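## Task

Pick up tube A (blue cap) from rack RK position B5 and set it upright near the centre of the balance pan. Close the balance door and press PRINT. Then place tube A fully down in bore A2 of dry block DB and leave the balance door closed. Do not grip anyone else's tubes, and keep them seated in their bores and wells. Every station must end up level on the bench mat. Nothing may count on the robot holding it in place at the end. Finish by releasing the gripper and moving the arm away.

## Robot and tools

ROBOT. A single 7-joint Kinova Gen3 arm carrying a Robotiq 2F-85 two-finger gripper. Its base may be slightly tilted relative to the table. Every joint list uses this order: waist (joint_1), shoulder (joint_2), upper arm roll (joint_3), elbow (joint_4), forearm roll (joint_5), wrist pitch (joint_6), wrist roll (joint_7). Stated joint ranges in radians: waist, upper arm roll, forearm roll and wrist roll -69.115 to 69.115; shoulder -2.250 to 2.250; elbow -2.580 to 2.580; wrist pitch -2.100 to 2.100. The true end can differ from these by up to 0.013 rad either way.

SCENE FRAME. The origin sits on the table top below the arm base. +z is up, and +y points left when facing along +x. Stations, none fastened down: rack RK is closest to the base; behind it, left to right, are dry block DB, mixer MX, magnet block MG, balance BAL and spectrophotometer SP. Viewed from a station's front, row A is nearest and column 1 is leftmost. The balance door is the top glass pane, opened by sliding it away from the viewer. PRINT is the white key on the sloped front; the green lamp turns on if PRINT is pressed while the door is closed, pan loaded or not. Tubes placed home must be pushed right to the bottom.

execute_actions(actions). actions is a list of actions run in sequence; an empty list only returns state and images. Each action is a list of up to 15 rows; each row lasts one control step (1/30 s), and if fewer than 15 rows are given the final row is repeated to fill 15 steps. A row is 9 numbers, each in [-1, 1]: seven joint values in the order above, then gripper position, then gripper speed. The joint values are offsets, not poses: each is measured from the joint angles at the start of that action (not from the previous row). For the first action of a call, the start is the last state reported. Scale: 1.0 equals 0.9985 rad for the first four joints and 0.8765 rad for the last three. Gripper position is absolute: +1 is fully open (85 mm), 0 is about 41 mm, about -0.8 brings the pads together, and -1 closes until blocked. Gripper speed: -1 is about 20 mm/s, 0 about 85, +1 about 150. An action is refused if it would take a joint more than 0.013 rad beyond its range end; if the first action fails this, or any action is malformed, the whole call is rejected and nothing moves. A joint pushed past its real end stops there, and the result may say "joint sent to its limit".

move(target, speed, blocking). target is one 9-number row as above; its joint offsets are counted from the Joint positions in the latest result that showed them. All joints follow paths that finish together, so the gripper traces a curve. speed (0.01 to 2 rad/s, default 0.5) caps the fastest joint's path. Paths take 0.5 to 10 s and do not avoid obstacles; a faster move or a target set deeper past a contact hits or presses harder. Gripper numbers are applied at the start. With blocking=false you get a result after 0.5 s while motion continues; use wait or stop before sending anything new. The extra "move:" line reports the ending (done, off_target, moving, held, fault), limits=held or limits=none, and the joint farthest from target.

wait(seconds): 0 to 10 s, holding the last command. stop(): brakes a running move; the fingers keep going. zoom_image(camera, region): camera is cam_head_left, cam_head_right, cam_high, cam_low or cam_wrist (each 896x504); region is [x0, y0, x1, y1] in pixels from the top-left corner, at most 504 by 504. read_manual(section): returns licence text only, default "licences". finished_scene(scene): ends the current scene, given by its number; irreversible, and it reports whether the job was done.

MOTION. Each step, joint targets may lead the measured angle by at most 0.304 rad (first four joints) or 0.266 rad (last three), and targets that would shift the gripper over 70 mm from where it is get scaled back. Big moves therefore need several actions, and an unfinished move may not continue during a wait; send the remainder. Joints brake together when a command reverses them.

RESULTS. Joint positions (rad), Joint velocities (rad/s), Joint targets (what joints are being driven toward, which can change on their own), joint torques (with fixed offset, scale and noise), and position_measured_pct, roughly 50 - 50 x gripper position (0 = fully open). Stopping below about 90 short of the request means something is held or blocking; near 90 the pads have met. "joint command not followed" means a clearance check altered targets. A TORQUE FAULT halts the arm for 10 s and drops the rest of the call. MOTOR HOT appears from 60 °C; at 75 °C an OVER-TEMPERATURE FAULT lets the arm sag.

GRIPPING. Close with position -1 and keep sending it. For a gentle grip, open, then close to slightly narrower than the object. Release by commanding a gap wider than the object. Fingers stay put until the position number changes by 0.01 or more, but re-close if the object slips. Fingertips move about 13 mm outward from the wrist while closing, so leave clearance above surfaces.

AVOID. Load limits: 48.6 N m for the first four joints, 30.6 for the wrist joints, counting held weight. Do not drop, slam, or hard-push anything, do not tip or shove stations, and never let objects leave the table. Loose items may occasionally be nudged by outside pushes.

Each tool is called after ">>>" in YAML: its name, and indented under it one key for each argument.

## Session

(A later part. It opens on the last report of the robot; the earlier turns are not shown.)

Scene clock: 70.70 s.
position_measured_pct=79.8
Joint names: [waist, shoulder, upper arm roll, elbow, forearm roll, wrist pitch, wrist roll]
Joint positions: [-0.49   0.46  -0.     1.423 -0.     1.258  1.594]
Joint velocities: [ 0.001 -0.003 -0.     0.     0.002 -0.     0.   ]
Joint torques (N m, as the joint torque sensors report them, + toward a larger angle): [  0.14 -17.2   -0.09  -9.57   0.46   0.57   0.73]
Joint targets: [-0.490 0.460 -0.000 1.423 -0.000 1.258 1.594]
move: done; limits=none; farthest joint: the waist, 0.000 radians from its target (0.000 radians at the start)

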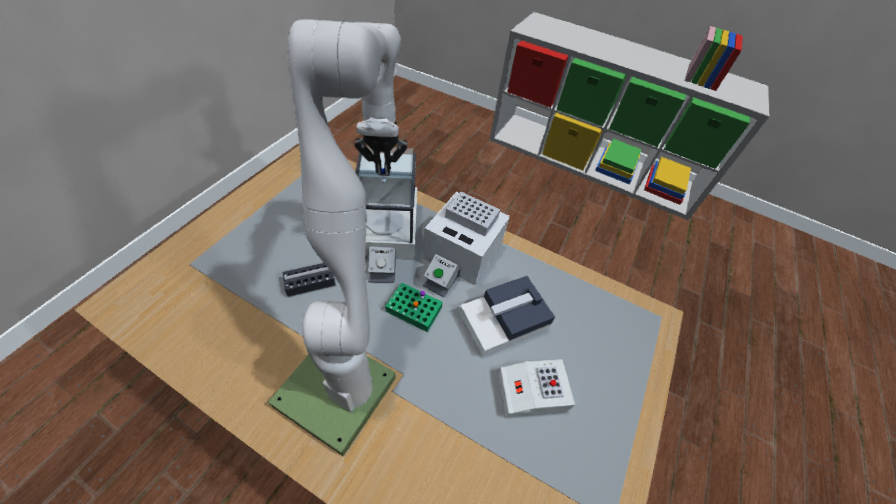

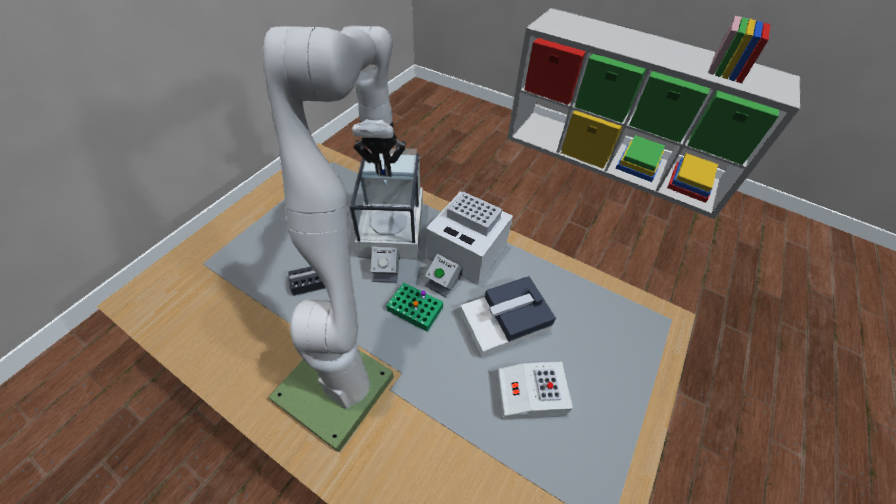

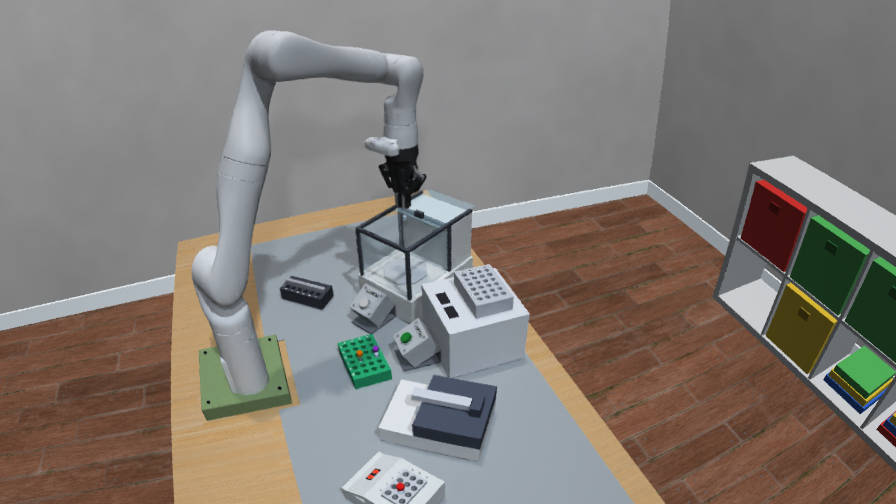

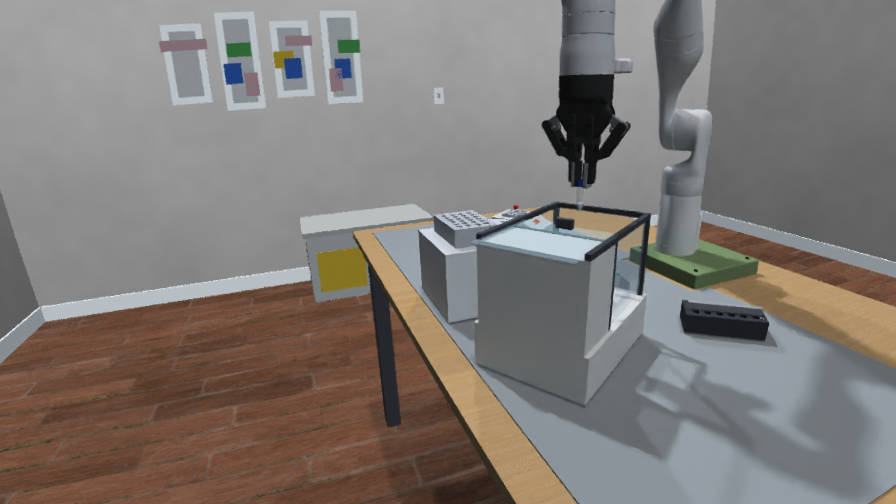

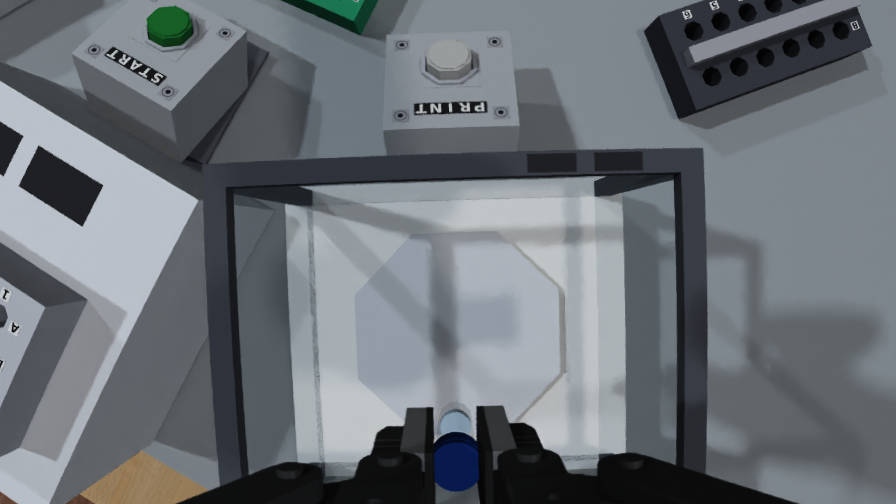

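>>> move:
  target: [0.99,-0.0411,0,0.1349,0,-0.1062,0,-0.62,-0.3]
  speed: 1.0

>>> move:
  target: [0.5,0.0829,0,0.1753,0,-0.2941,0,-0.62,-0.3]
  speed: 0.8

Scene clock: 73.37 s.
position_measured_pct=79.8
Joint names: [waist, shoulder, upper arm roll, elbow, forearm roll, wrist pitch, wrist roll]
Joint positions: [ 0.499  0.419 -0.     1.557 -0.     1.165  1.594]
Joint velocities: [ 0.002 -0.001 -0.001 -0.     0.    -0.001 -0.   ]
Joint torques (N m, as the joint torque sensors report them, + toward a larger angle): [ -0.45 -15.98   0.    -9.41   0.33   0.21   0.74]
Joint targets: [0.499 0.419 -0.000 1.557 -0.000 1.165 1.594]
move: done; limits=none; farthest joint: the waist, 0.000 radians from its target (0.988 radians at the start)

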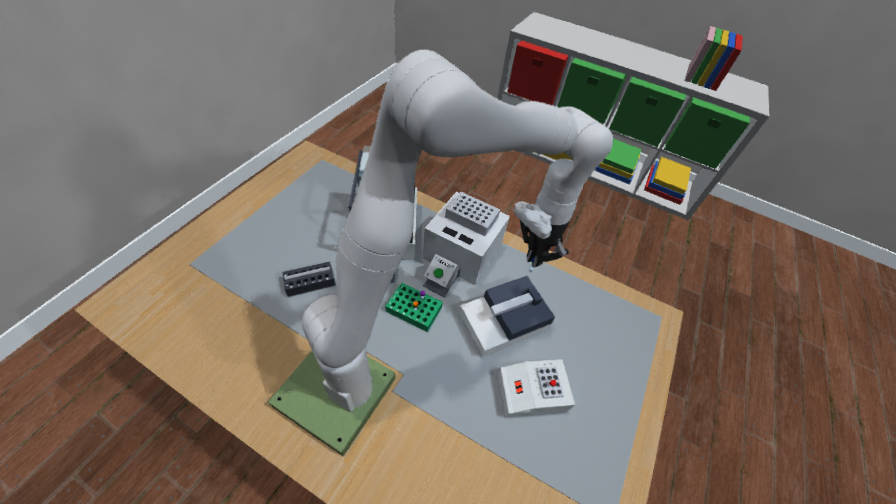

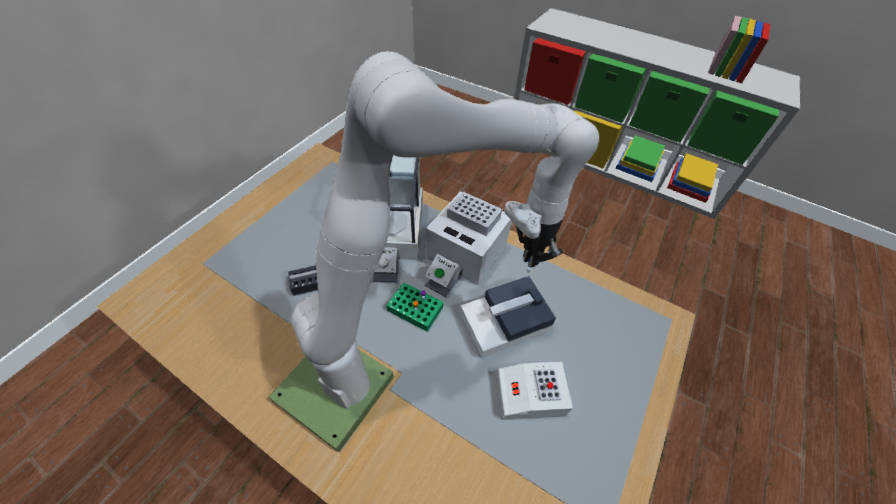

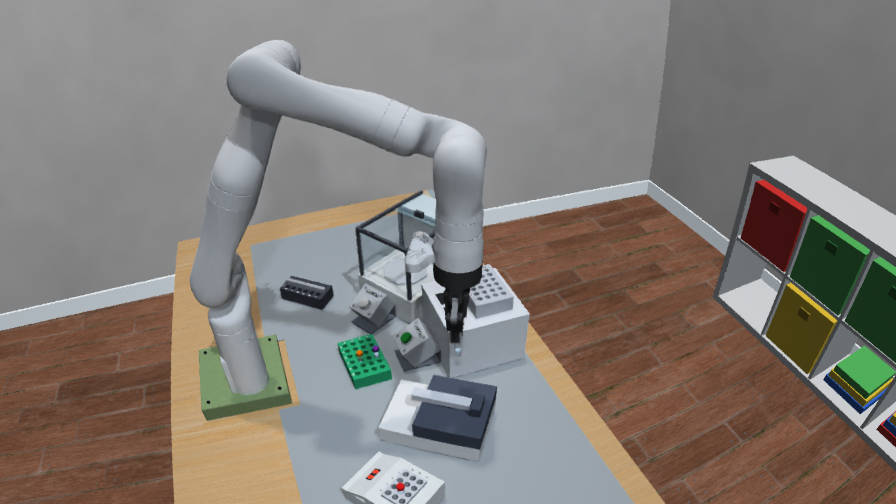

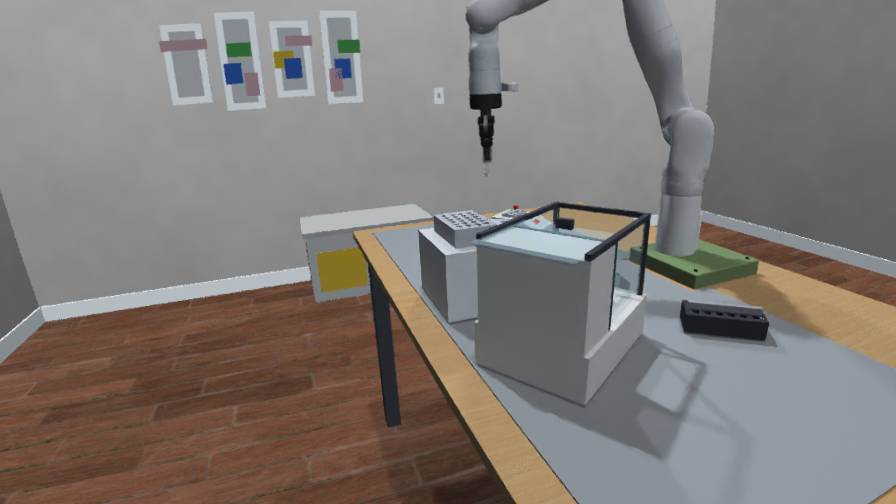

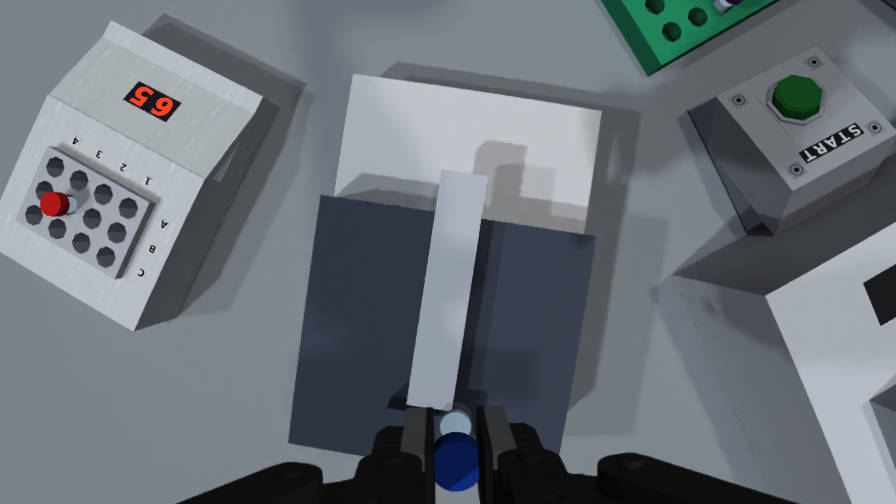

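Scene clock: 74.67 s.
position_measured_pct=79.8
Joint names: [waist, shoulder, upper arm roll, elbow, forearm roll, wrist pitch, wrist roll]
Joint positions: [ 0.998  0.502  0.     1.732 -0.     0.907  1.594]
Joint velocities: [ 0.003  0.001 -0.001  0.     0.    -0.001 -0.   ]
Joint torques (N m, as the joint torque sensors report them, + toward a larger angle): [ -0.3  -16.49  -0.49  -7.89   0.23   0.18   0.76]
Joint targets: [0.998 0.502 -0.000 1.732 -0.000 0.907 1.594]
move: done; limits=none; farthest joint: the waist, 0.001 radians from its target (0.500 radians at the start)

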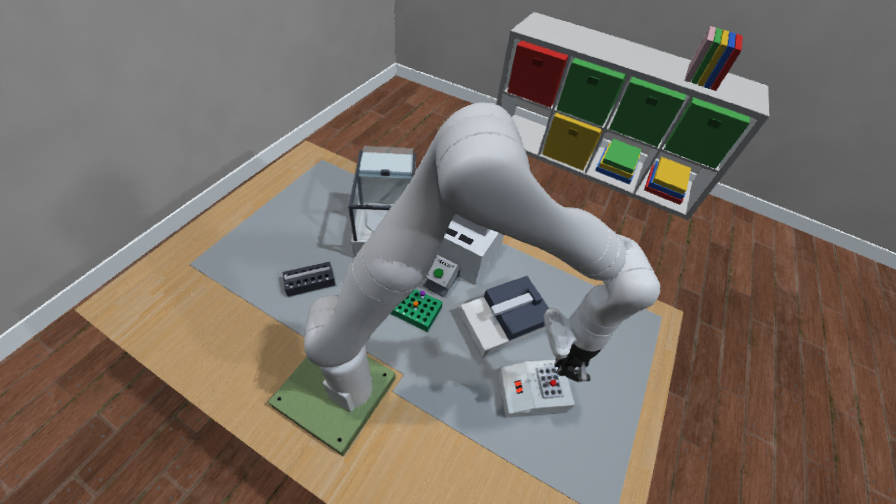

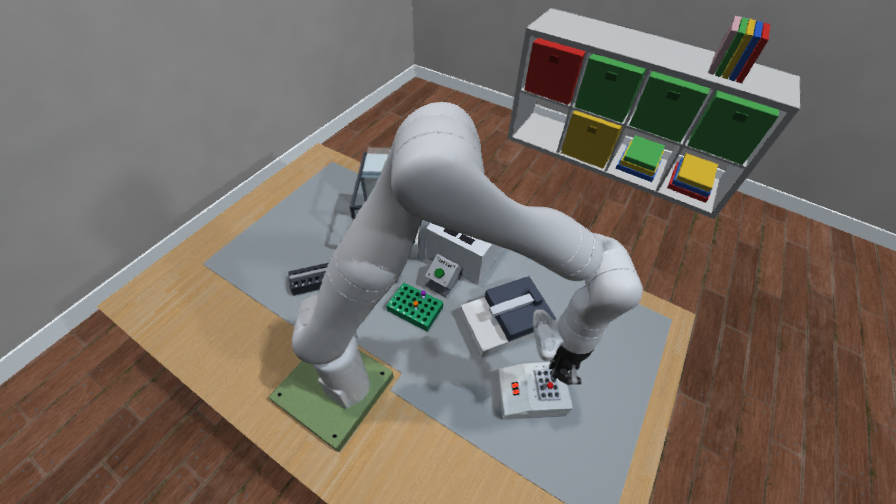

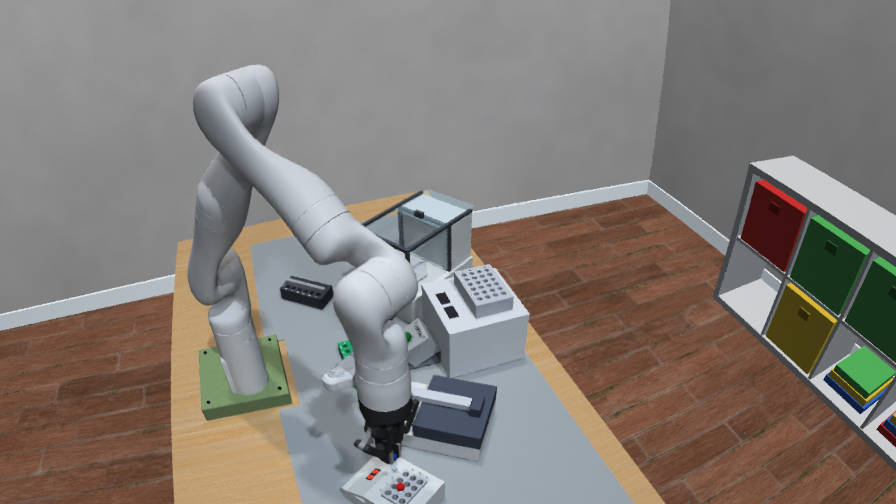

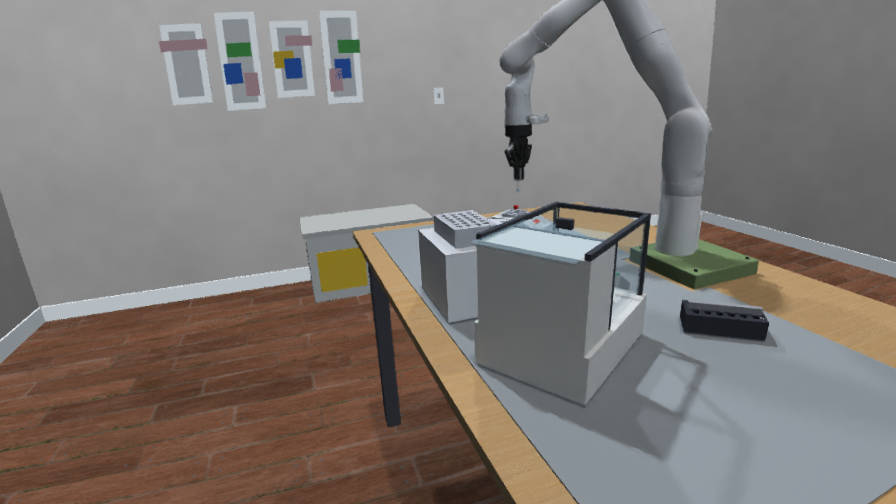

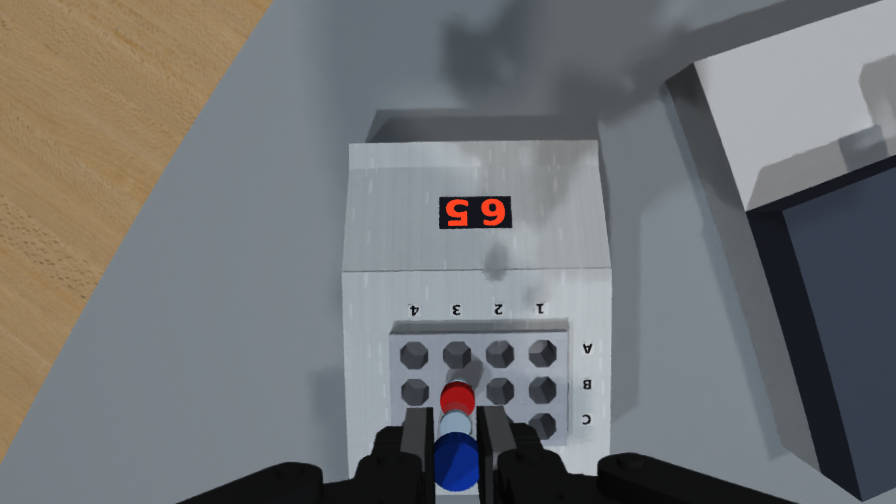

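>>> zoom_image:
  camera: "cam_wrist"
  region: [360, 280, 620, 504]

Region (360, 280, 620, 504) of cam_wrist's 896x504 image, scaled by 1.938; it fills the top 434 rows of this view, and the rest is white.

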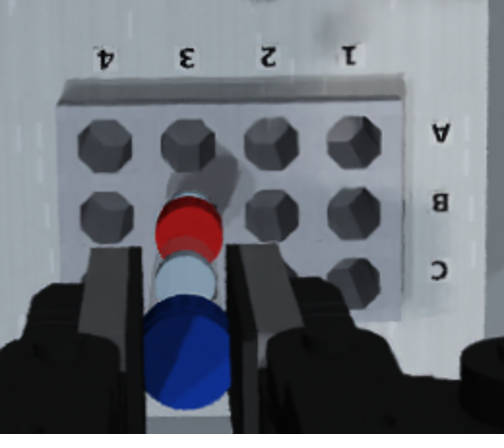

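>>> move:
  target: [-0.0409,0.0521,0,0.0806,0,-0.1508,-0.7313,-0.62,-0.3]
  speed: 0.9

>>> zoom_image:
  camera: "cam_wrist"
  region: [320, 260, 600, 504]

Scene clock: 78.13 s.
position_measured_pct=79.8
Joint names: [waist, shoulder, upper arm roll, elbow, forearm roll, wrist pitch, wrist roll]
Joint positions: [ 0.957  0.554  0.     1.813 -0.     0.775  0.953]
Joint velocities: [-0.003  0.002 -0.    -0.     0.001  0.    -0.   ]
Joint torques (N m, as the joint torque sensors report them, + toward a larger angle): [ -0.32 -16.49  -0.15  -7.37   0.19   0.3    0.24]
Joint targets: [0.957 0.554 0.000 1.813 -0.000 0.775 0.953]
move: done; limits=none; farthest joint: the waist, 0.000 radians from its target (0.041 radians at the start)

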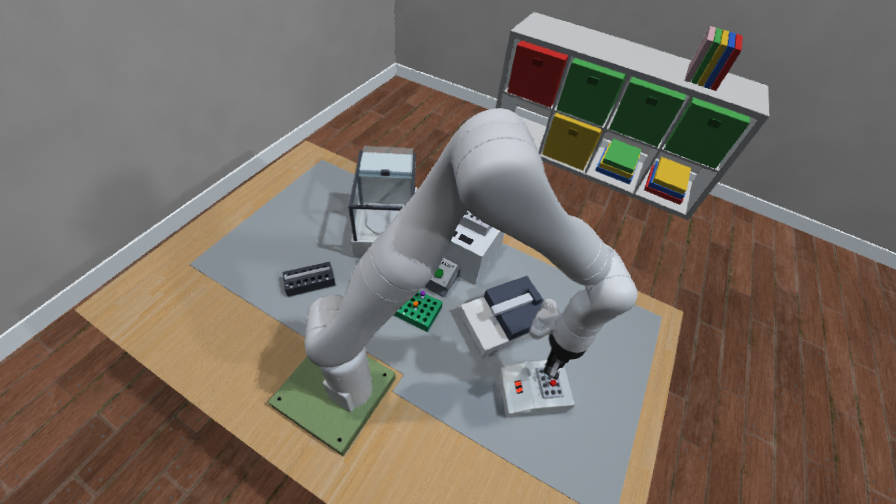

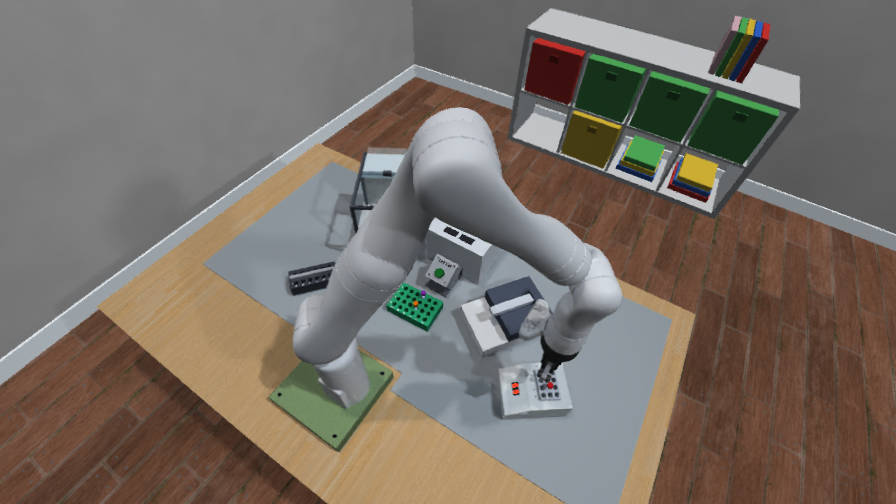

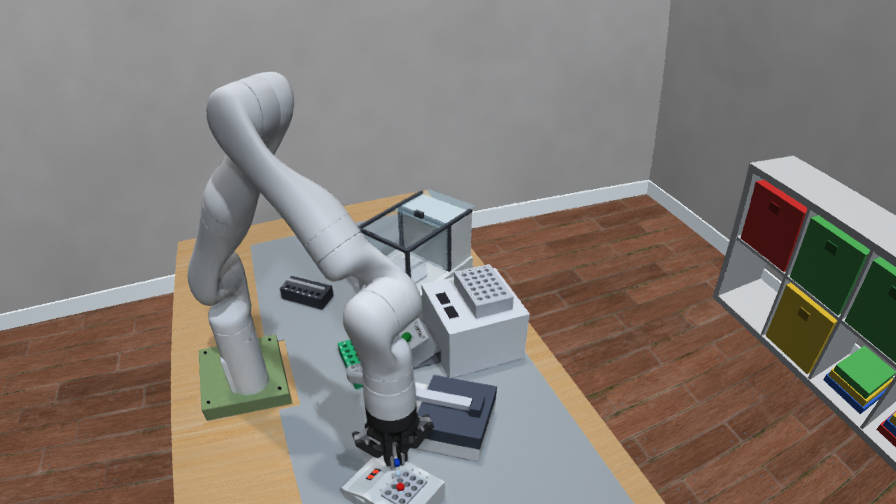

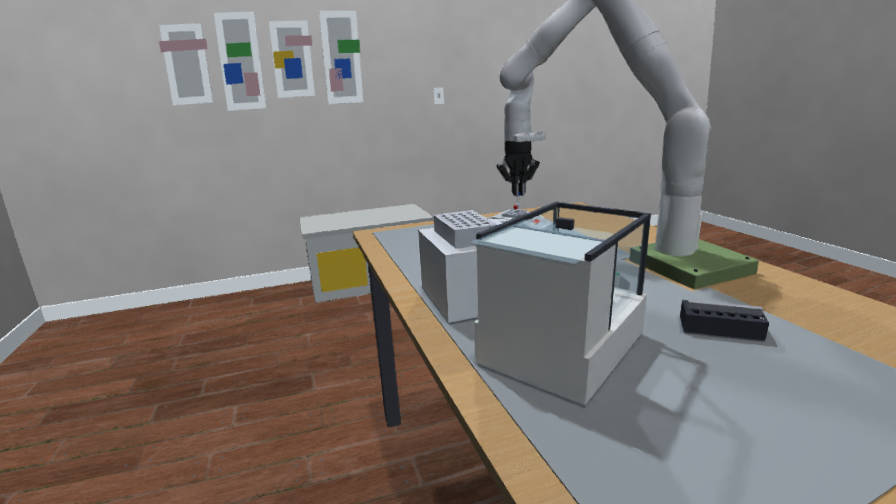

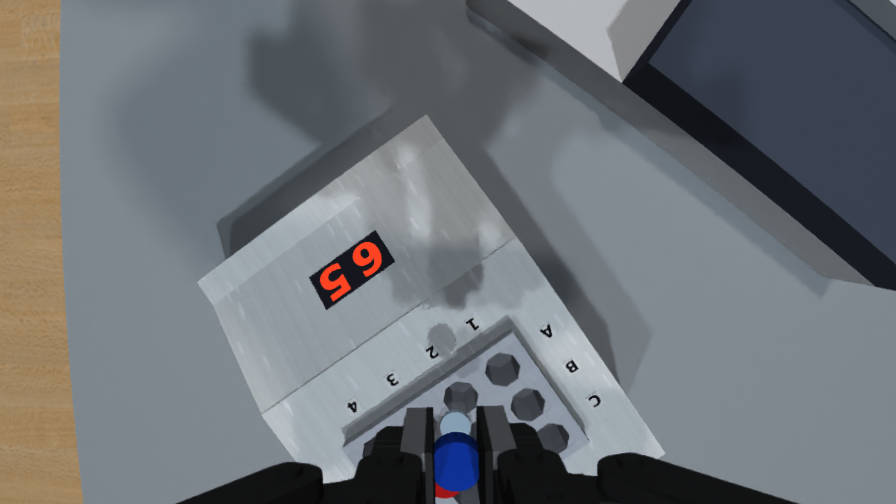

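Region (320, 260, 600, 504) of cam_wrist's 896x504 image, scaled by 1.800; it fills the top 439 rows of this view, and the rest is white.

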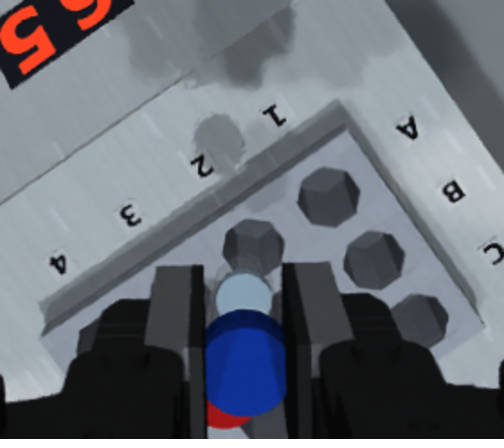

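>>> zoom_image:
  camera: "cam_wrist"
  region: [400, 360, 520, 500]

>>> zoom_image:
  camera: "cam_high"
  region: [340, 410, 460, 504]

>>> zoom_image:
  camera: "cam_head_right"
  region: [500, 330, 600, 420]

Region (400, 360, 520, 500) of cam_wrist's 896x504 image, scaled by 3.600; it fills the left 432 columns of this view, and the rest is white.

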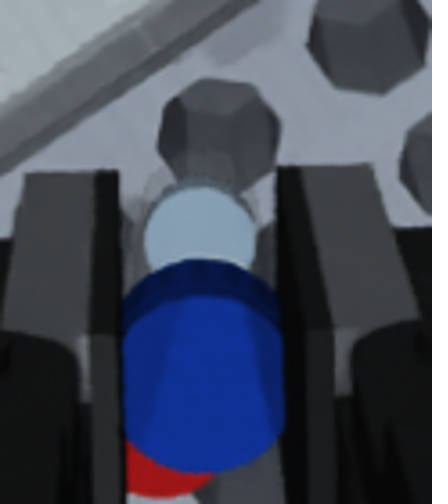

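Region (340, 410, 460, 504) of cam_high's 896x504 image, scaled by 4.200, with more detail than that image has; it fills the top 395 rows of this view, and the rest is white.

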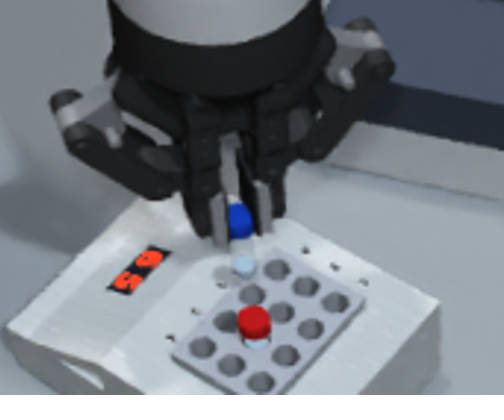

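Region (500, 330, 600, 420) of cam_head_right's 896x504 image, scaled by 5.040, with more detail than that image has; it fills the top 454 rows of this view, and the rest is white.

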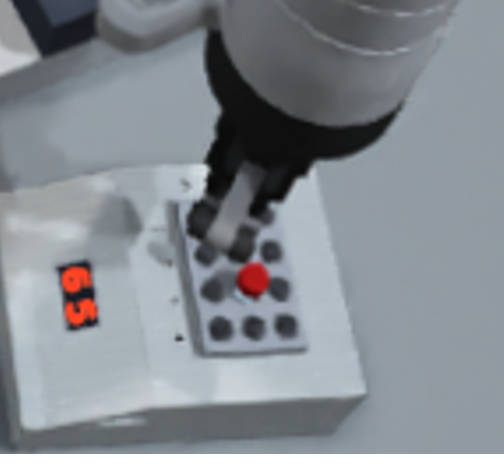

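>>> move:
  target: [-0.00633,0.01303,0,0.0103,0,-0.02657,-0.0072,-0.62,-0.3]
  speed: 0.3

>>> zoom_image:
  camera: "cam_wrist"
  region: [400, 340, 560, 500]

>>> zoom_image:
  camera: "cam_high"
  region: [360, 444, 440, 504]

Scene clock: 81.07 s.
position_measured_pct=79.8
Joint names: [waist, shoulder, upper arm roll, elbow, forearm roll, wrist pitch, wrist roll]
Joint positions: [ 0.951  0.567  0.     1.823 -0.     0.751  0.947]
Joint velocities: [ 0.  0. -0. -0. -0.  0.  0.]
Joint torques (N m, as the joint torque sensors report them, + toward a larger angle): [  0.15 -16.87   0.35  -6.72   0.23   0.41   0.58]
Joint targets: [0.951 0.567 0.000 1.823 -0.000 0.751 0.947]
move: done; limits=none; farthest joint: the waist, 0.000 radians from its target (0.006 radians at the start)

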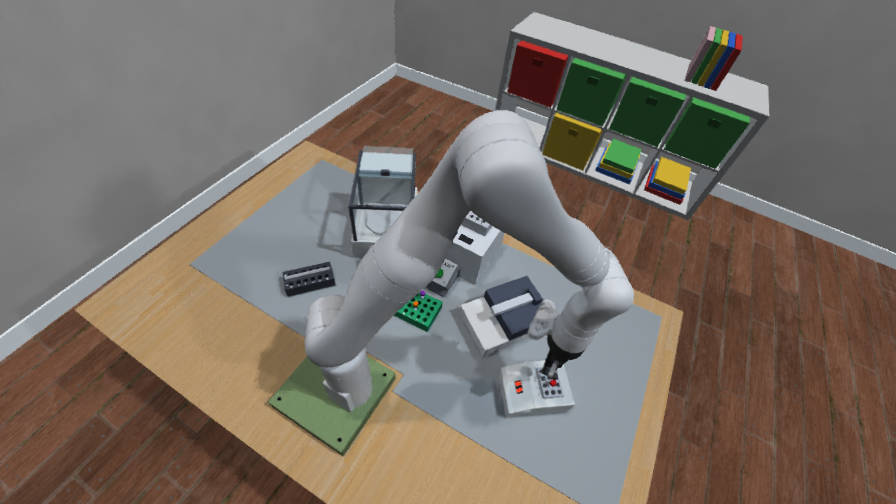

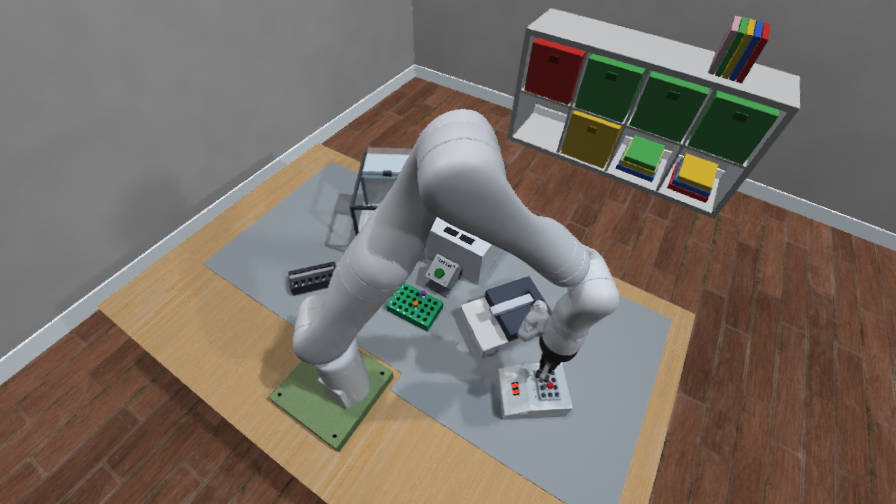

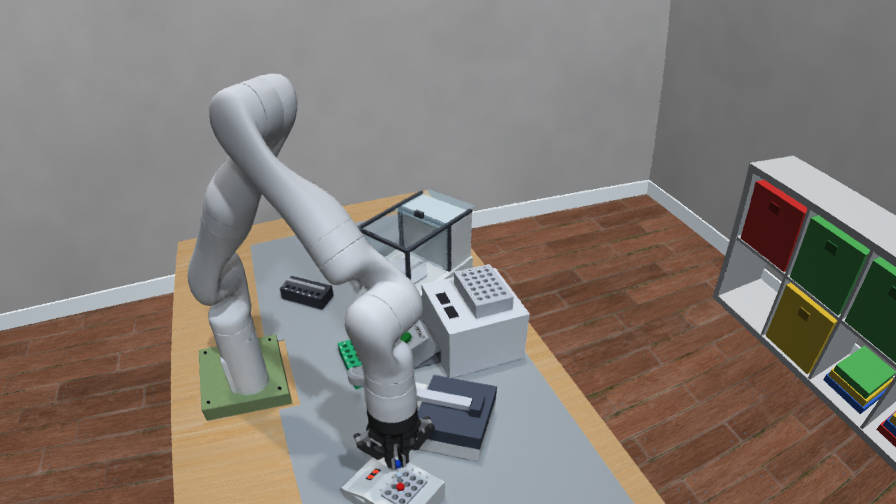

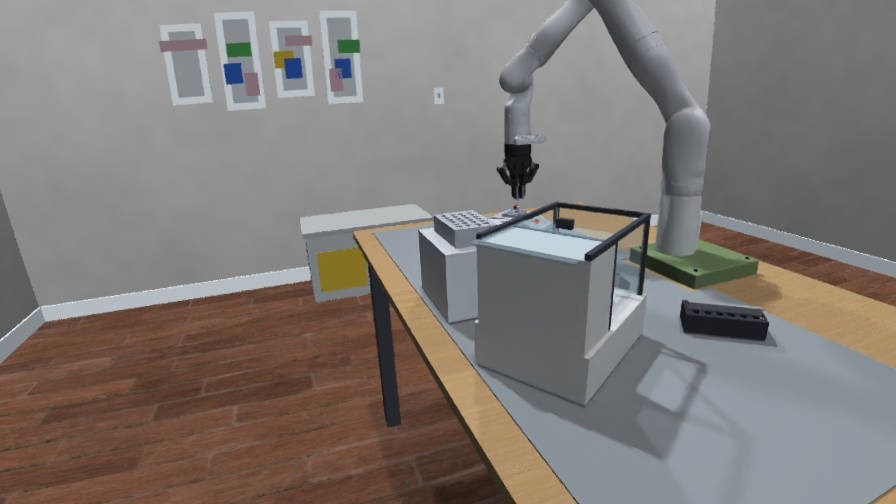

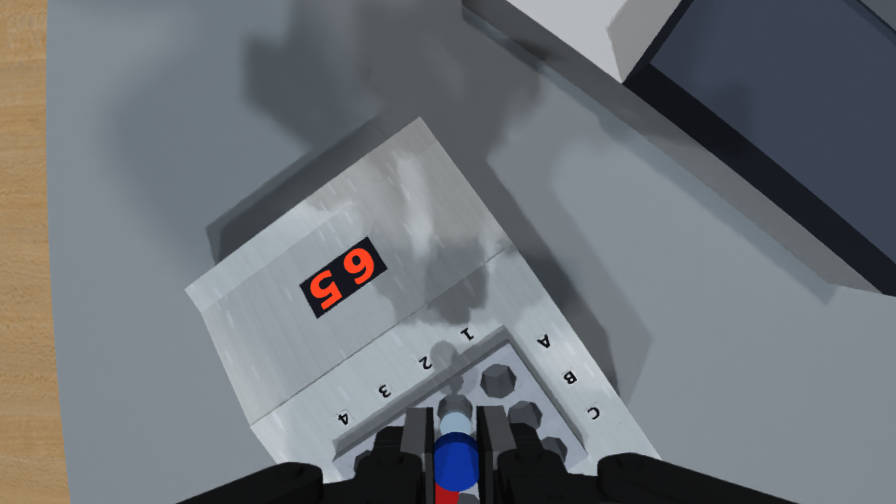

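Region (400, 340, 560, 500) of cam_wrist's 896x504 image, scaled by 3.150.

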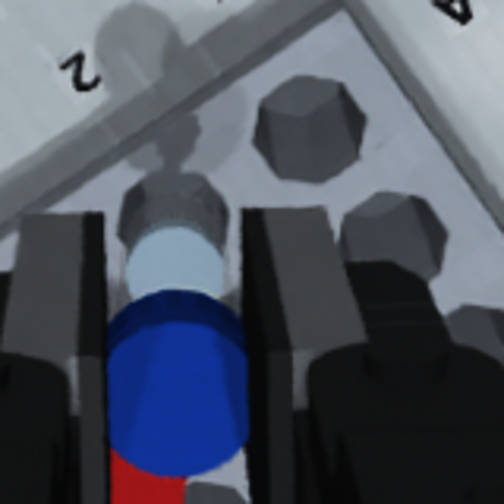

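Region (360, 444, 440, 504) of cam_high's 896x504 image, scaled by 6.300, with more detail than that image has; it fills the top 378 rows of this view, and the rest is white.

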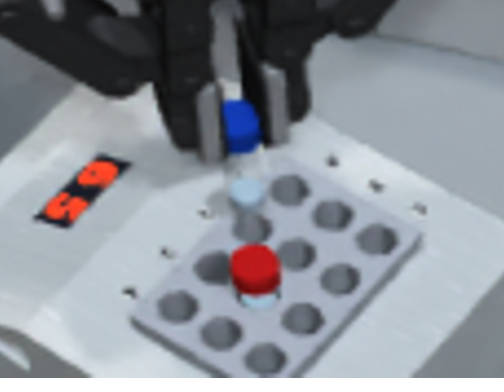

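>>> move:
  target: [0,0.0089,0,0.0048,0,-0.0156,0,-0.62,-0.3]
  speed: 0.1

>>> zoom_image:
  camera: "cam_wrist"
  region: [400, 340, 560, 500]

>>> zoom_image:
  camera: "cam_high"
  region: [360, 444, 440, 504]

Scene clock: 82.43 s.
position_measured_pct=79.8
Joint names: [waist, shoulder, upper arm roll, elbow, forearm roll, wrist pitch, wrist roll]
Joint positions: [ 0.951  0.575  0.     1.828 -0.     0.738  0.947]
Joint velocities: [-0.001  0.001  0.     0.     0.001  0.001  0.   ]
Joint torques (N m, as the joint torque sensors report them, + toward a larger angle): [  0.22 -16.92  -0.14  -7.32   0.13   0.37   0.51]
Joint targets: [0.951 0.575 0.000 1.828 -0.000 0.738 0.947]
move: done; limits=none; farthest joint: the waist, 0.000 radians from its target (0.000 radians at the start)

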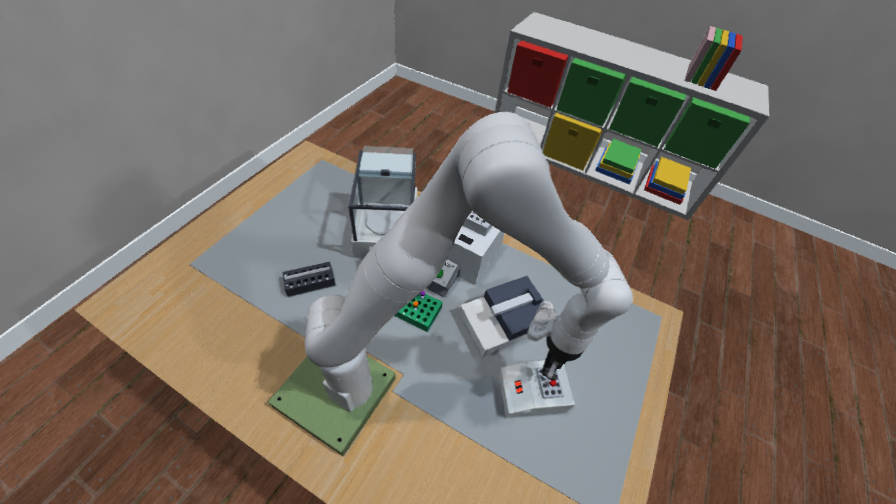

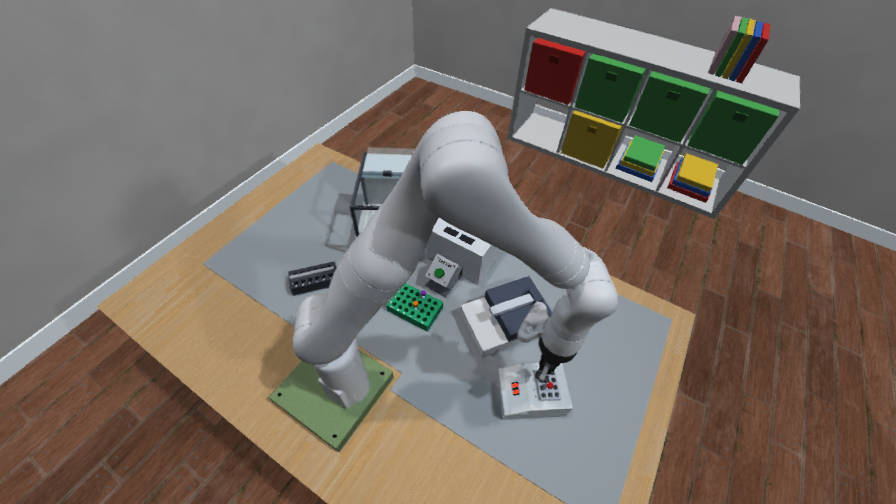

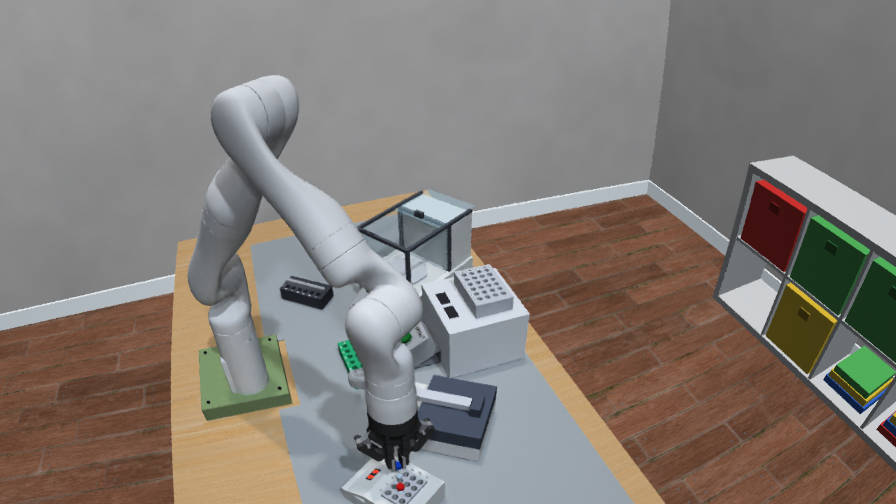

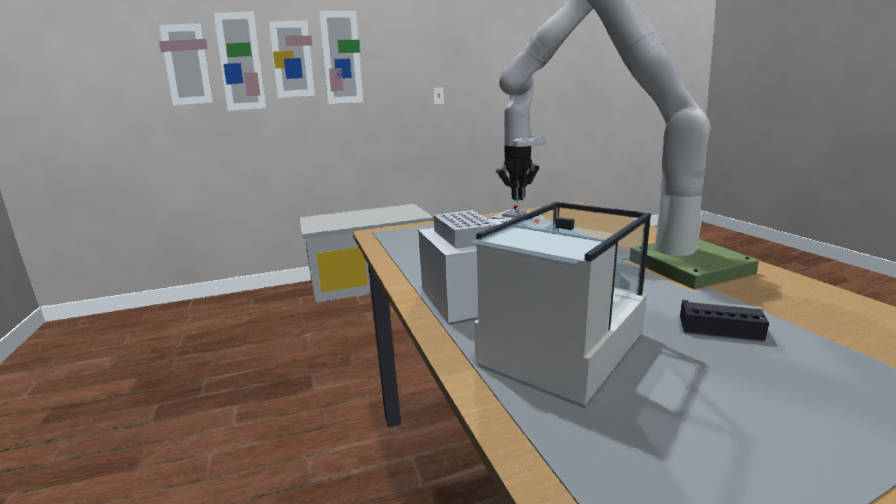

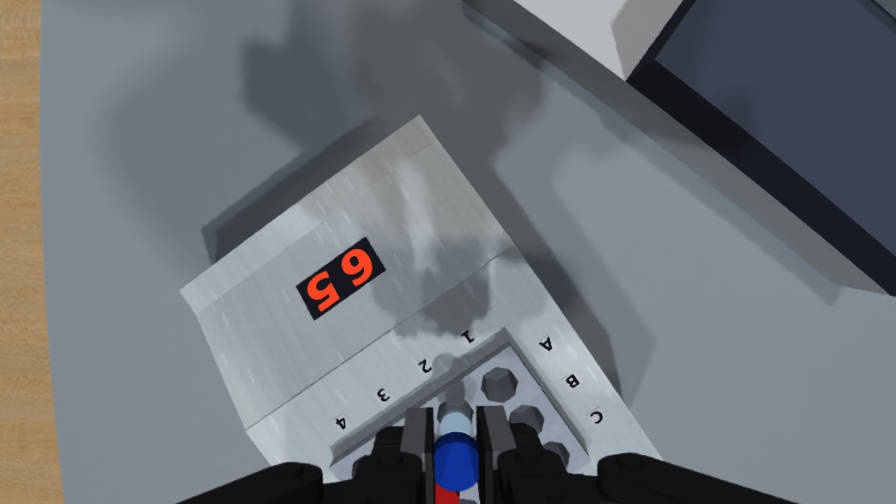

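Region (400, 340, 560, 500) of cam_wrist's 896x504 image, scaled by 3.150.

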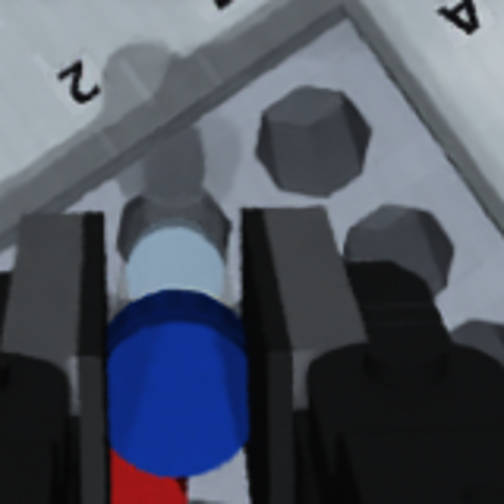

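Region (360, 444, 440, 504) of cam_high's 896x504 image, scaled by 6.300, with more detail than that image has; it fills the top 378 rows of this view, and the rest is white.

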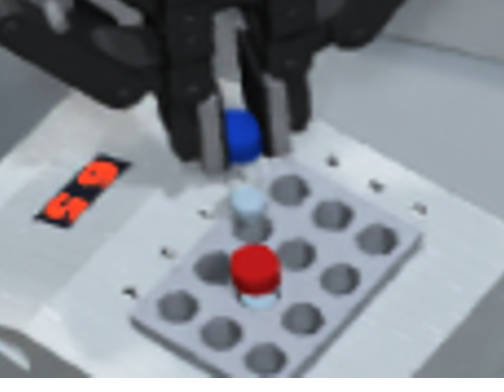

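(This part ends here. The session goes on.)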